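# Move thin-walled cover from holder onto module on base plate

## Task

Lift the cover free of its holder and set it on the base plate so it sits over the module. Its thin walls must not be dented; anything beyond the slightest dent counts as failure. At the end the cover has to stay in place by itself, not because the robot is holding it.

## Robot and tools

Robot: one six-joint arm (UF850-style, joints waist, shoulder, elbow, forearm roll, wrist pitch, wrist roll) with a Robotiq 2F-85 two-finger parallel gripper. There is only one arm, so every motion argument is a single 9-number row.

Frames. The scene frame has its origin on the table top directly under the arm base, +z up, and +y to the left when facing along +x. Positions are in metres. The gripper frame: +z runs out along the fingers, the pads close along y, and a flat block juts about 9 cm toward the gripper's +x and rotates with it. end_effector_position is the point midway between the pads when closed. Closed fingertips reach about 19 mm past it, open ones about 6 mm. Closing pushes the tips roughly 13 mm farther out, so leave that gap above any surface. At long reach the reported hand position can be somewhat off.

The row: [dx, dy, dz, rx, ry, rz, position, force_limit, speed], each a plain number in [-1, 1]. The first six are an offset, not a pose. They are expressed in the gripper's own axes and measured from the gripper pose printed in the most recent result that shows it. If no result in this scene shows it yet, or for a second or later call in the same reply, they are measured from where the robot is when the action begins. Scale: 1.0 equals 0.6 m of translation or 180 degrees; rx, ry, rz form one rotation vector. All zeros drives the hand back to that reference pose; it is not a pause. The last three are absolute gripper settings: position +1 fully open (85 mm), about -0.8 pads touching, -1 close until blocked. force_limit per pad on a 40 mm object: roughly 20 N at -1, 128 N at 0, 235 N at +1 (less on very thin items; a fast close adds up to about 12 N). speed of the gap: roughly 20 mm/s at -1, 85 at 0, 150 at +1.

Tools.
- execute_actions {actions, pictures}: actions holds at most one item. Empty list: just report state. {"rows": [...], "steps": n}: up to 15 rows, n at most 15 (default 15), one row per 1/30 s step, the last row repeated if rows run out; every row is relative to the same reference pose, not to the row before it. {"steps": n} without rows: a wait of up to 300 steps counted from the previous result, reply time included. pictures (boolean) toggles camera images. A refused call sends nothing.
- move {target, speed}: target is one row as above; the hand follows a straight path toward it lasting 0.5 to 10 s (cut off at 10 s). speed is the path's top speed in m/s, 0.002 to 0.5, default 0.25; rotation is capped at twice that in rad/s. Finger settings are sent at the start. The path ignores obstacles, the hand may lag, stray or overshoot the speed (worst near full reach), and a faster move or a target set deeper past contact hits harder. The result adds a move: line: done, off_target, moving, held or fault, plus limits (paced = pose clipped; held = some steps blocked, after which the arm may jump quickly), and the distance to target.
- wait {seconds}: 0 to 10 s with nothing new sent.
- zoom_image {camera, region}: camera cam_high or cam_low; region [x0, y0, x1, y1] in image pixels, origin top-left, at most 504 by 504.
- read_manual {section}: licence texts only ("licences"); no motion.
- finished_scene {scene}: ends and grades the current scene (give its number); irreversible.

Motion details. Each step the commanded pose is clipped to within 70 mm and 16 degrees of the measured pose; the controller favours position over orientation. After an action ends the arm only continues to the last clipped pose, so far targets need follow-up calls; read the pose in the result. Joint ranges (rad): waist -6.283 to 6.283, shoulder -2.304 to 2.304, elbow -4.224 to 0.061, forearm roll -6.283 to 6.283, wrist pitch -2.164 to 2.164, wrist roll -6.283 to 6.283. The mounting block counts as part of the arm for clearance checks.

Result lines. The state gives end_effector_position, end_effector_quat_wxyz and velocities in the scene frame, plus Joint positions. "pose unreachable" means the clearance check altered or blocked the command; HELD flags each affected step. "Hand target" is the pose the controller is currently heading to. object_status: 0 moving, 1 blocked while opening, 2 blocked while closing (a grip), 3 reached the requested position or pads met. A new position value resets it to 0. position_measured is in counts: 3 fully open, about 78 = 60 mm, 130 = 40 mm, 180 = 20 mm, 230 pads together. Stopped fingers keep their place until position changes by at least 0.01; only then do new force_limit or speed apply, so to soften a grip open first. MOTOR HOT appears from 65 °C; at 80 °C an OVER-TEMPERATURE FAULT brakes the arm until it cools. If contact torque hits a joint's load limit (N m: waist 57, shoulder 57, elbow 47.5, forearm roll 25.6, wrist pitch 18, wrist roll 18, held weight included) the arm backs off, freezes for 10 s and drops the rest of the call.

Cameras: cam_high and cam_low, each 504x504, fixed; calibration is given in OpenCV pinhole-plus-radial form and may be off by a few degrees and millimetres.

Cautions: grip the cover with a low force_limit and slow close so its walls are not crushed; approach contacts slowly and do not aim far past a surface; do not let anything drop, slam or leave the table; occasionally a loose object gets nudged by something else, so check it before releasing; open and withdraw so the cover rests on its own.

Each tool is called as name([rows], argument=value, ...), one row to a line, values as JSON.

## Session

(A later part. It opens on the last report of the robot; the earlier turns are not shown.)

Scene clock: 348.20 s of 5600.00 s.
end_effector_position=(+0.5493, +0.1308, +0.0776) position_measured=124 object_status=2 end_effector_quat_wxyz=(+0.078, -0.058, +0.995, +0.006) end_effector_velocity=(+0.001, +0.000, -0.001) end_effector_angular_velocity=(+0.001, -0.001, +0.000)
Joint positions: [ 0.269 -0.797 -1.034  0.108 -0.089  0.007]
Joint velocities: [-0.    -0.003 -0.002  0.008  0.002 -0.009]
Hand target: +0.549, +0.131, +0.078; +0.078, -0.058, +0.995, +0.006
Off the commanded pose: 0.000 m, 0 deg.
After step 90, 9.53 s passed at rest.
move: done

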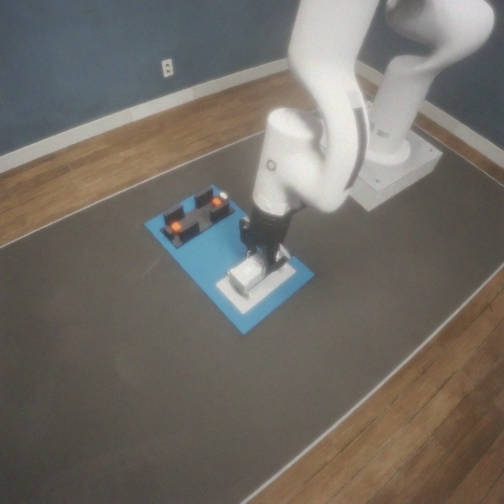

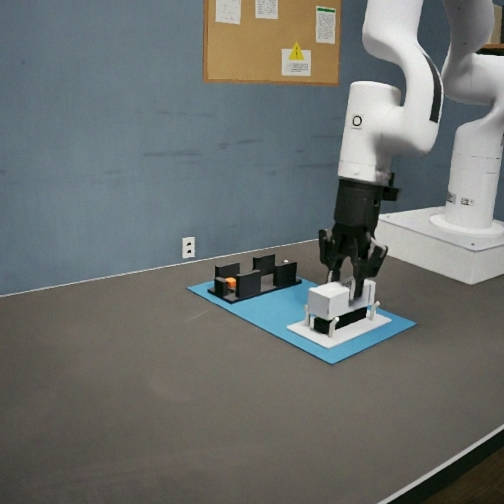

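move(target=[0.0034,0,0.0214,0,0,0,-1,-0.73,-1], speed=0.006)

zoom_image(camera="cam_low", region=[285, 250, 395, 350])

zoom_image(camera="cam_high", region=[210, 225, 305, 320])

Scene clock: 360.30 s of 5600.00 s.
end_effector_position=(+0.5493, +0.1309, +0.0646) position_measured=124 object_status=2 end_effector_quat_wxyz=(+0.078, -0.058, +0.995, +0.006) end_effector_velocity=(-0.000, -0.000, +0.000) end_effector_angular_velocity=(+0.000, +0.000, +0.001)
Joint positions: [ 0.27  -0.826 -1.043  0.138 -0.069 -0.022]
Joint velocities: [-0.001  0.     0.001  0.006  0.    -0.007]
Hand target: +0.549, +0.131, +0.065; +0.078, -0.058, +0.995, +0.006
Off the commanded pose: 0.000 m, 0 deg.
After step 90, 6.73 s passed at rest.
move: done

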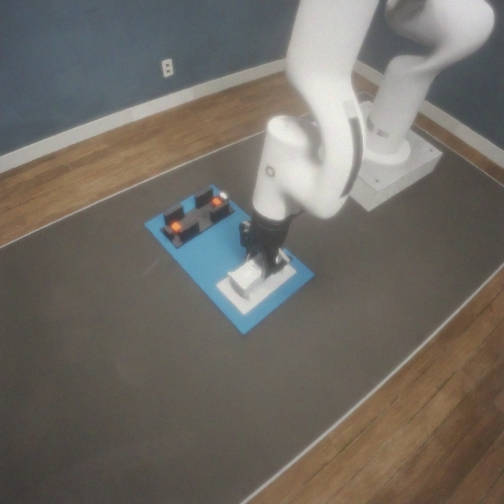

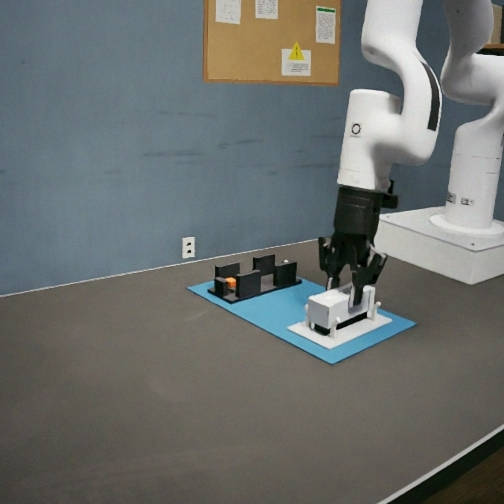

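Region (285, 250, 395, 350) of cam_low's 504x504 image, scaled by 4.582, with more detail than that image has; it fills the top 458 rows of this view, and the rest is white.

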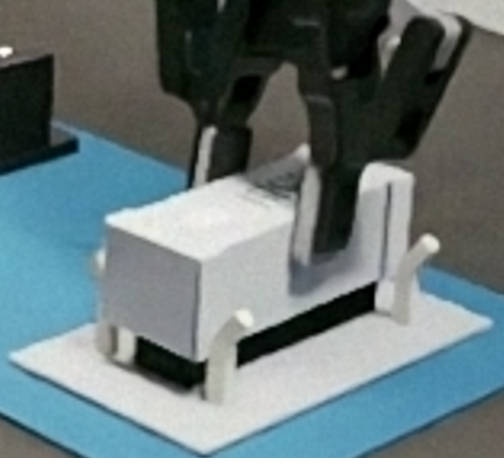

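Region (210, 225, 305, 320) of cam_high's 504x504 image, scaled by 5.305, with more detail than that image has.

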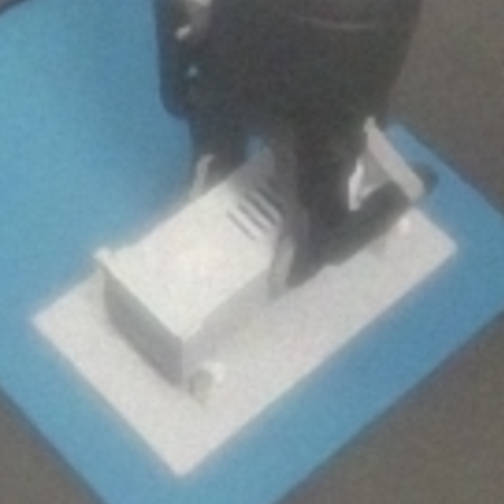

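move(target=[0.0034,-0.0015,0.0214,0,0,0,-1,-0.73,-1], speed=0.006)

zoom_image(camera="cam_low", region=[285, 250, 395, 350])

Scene clock: 369.80 s of 5600.00 s.
end_effector_position=(+0.5493, +0.1300, +0.0516) position_measured=124 object_status=2 end_effector_quat_wxyz=(+0.078, -0.058, +0.995, +0.005) end_effector_velocity=(-0.000, -0.000, -0.000) end_effector_angular_velocity=(+0.001, +0.001, -0.002)
Joint positions: [ 0.269 -0.855 -1.052  0.19  -0.05  -0.075]
Joint velocities: [-0.     0.     0.001  0.021  0.    -0.02 ]
Hand target: +0.549, +0.130, +0.052; +0.078, -0.058, +0.995, +0.005
Off the commanded pose: 0.000 m, 0 deg.
After step 90, 4.10 s passed at rest.
move: done

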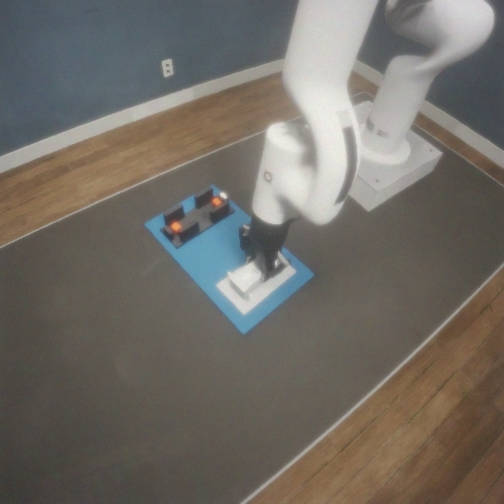

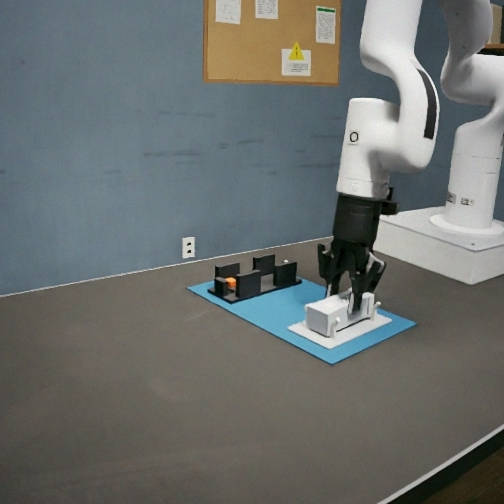

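Region (285, 250, 395, 350) of cam_low's 504x504 image, scaled by 4.582, with more detail than that image has; it fills the top 458 rows of this view, and the rest is white.

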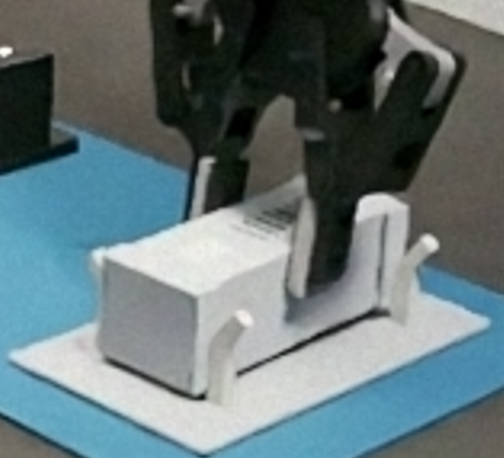

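move(target=[0.0005,0,0.003,0,0,0,-1,-0.73,-1], speed=0.004)

move(target=[0,0,0,0,0,0,0.5,-1,-1], speed=0.01)

move(target=[-0.02,0,-0.13,0,0.05,0,0.5,-1,-1], speed=0.06)

zoom_image(camera="cam_low", region=[285, 250, 395, 350])

zoom_image(camera="cam_high", region=[210, 225, 305, 320])

Scene clock: 377.53 s of 5600.00 s.
end_effector_position=(+0.5493, +0.1300, +0.0498) position_measured=124 object_status=2 end_effector_quat_wxyz=(+0.078, -0.058, +0.995, +0.005) end_effector_velocity=(+0.001, +0.000, +0.000) end_effector_angular_velocity=(+0.001, -0.001, -0.002)
Joint positions: [ 0.269 -0.859 -1.053  0.197 -0.047 -0.082]
Joint velocities: [-0.    -0.    -0.001  0.01   0.    -0.008]
Hand target: +0.549, +0.130, +0.050; +0.078, -0.058, +0.995, +0.005
Off the commanded pose: 0.000 m, 0 deg.
After step 90, 4.03 s passed at rest.
move: done

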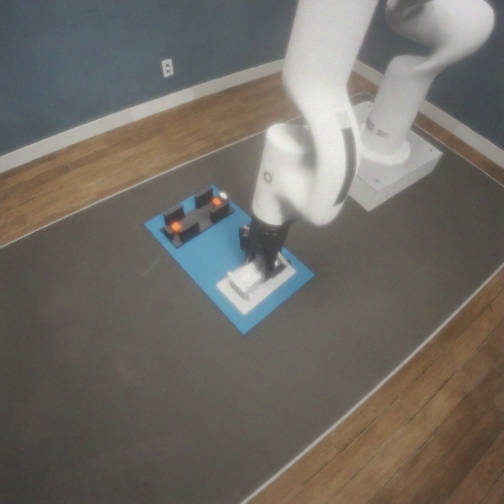

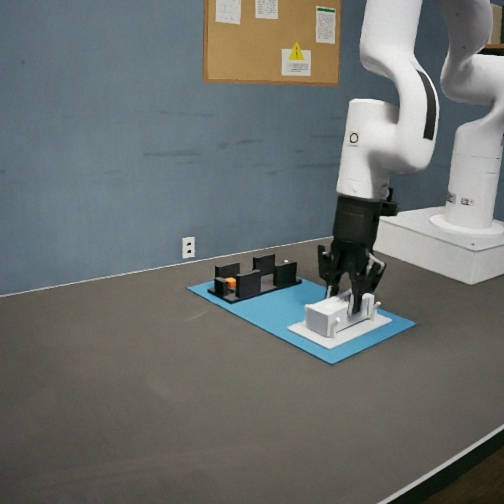

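Scene clock: 378.93 s of 5600.00 s.
end_effector_position=(+0.5493, +0.1300, +0.0498) position_measured=66 object_status=0 end_effector_quat_wxyz=(+0.078, -0.058, +0.995, +0.005) end_effector_velocity=(+0.000, +0.000, +0.001) end_effector_angular_velocity=(+0.001, -0.001, -0.002)
Joint positions: [ 0.269 -0.859 -1.053  0.197 -0.047 -0.082]
Joint velocities: [-0.     0.002  0.     0.002 -0.     0.   ]
Hand target: +0.549, +0.130, +0.050; +0.078, -0.058, +0.995, +0.005
Off the commanded pose: 0.000 m, 0 deg.
move: done

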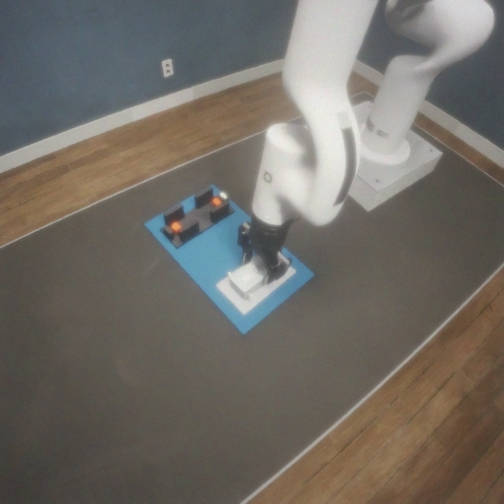

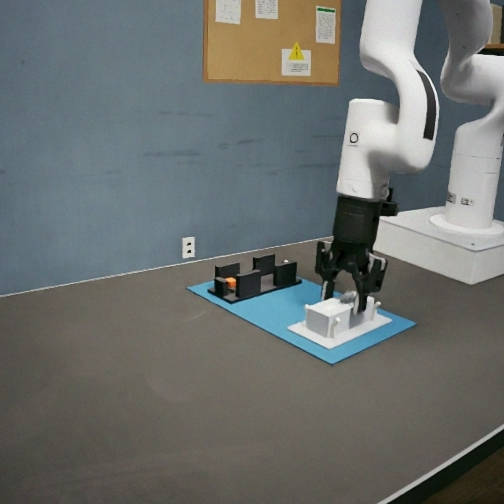

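Scene clock: 380.57 s of 5600.00 s.
end_effector_position=(+0.5488, +0.1298, +0.1285) position_measured=66 object_status=3 end_effector_quat_wxyz=(-0.000, -0.059, +0.998, +0.001) end_effector_velocity=(-0.001, -0.000, +0.000) end_effector_angular_velocity=(-0.001, +0.005, -0.000)
Joint positions: [ 0.257 -0.752 -1.14   0.069 -0.397  0.036]
Joint velocities: [-0.    -0.    -0.001 -0.    -0.006  0.   ]
Hand target: +0.549, +0.130, +0.129; -0.000, -0.059, +0.998, +0.001
Off the commanded pose: 0.000 m, 0 deg.
move: done

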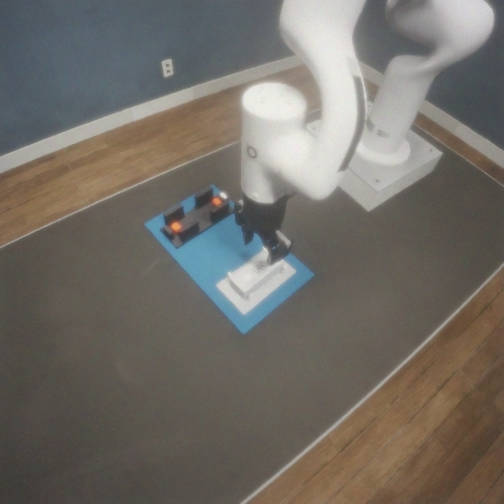

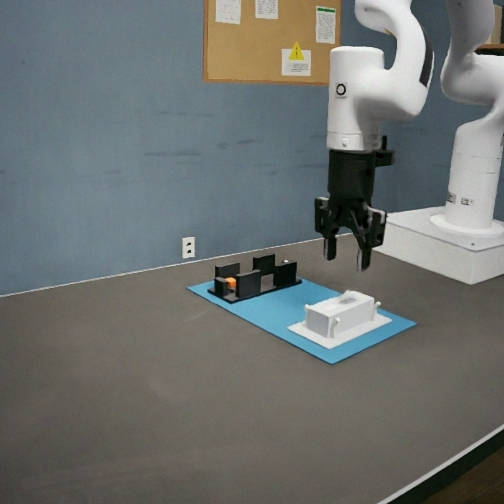

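Region (285, 250, 395, 350) of cam_low's 504x504 image, scaled by 4.582, with more detail than that image has; it fills the top 458 rows of this view, and the rest is white.

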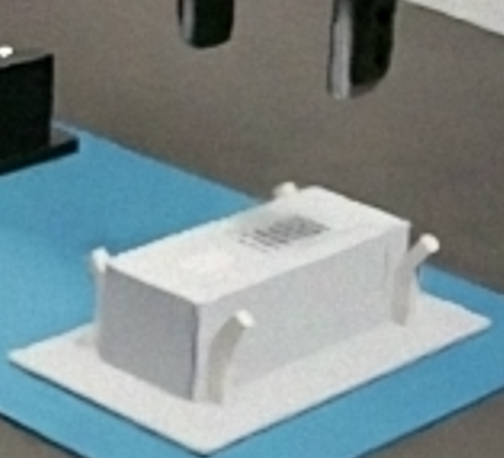

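Region (210, 225, 305, 320) of cam_high's 504x504 image, scaled by 5.305, with more detail than that image has.

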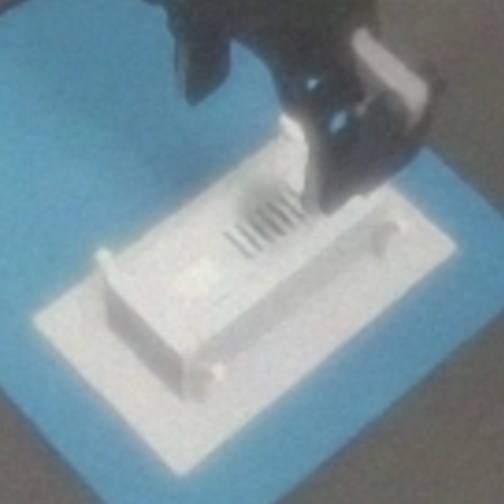

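Seated flat, walls recovered.

finished_scene(scene=1)

The scene is finished: the task was done.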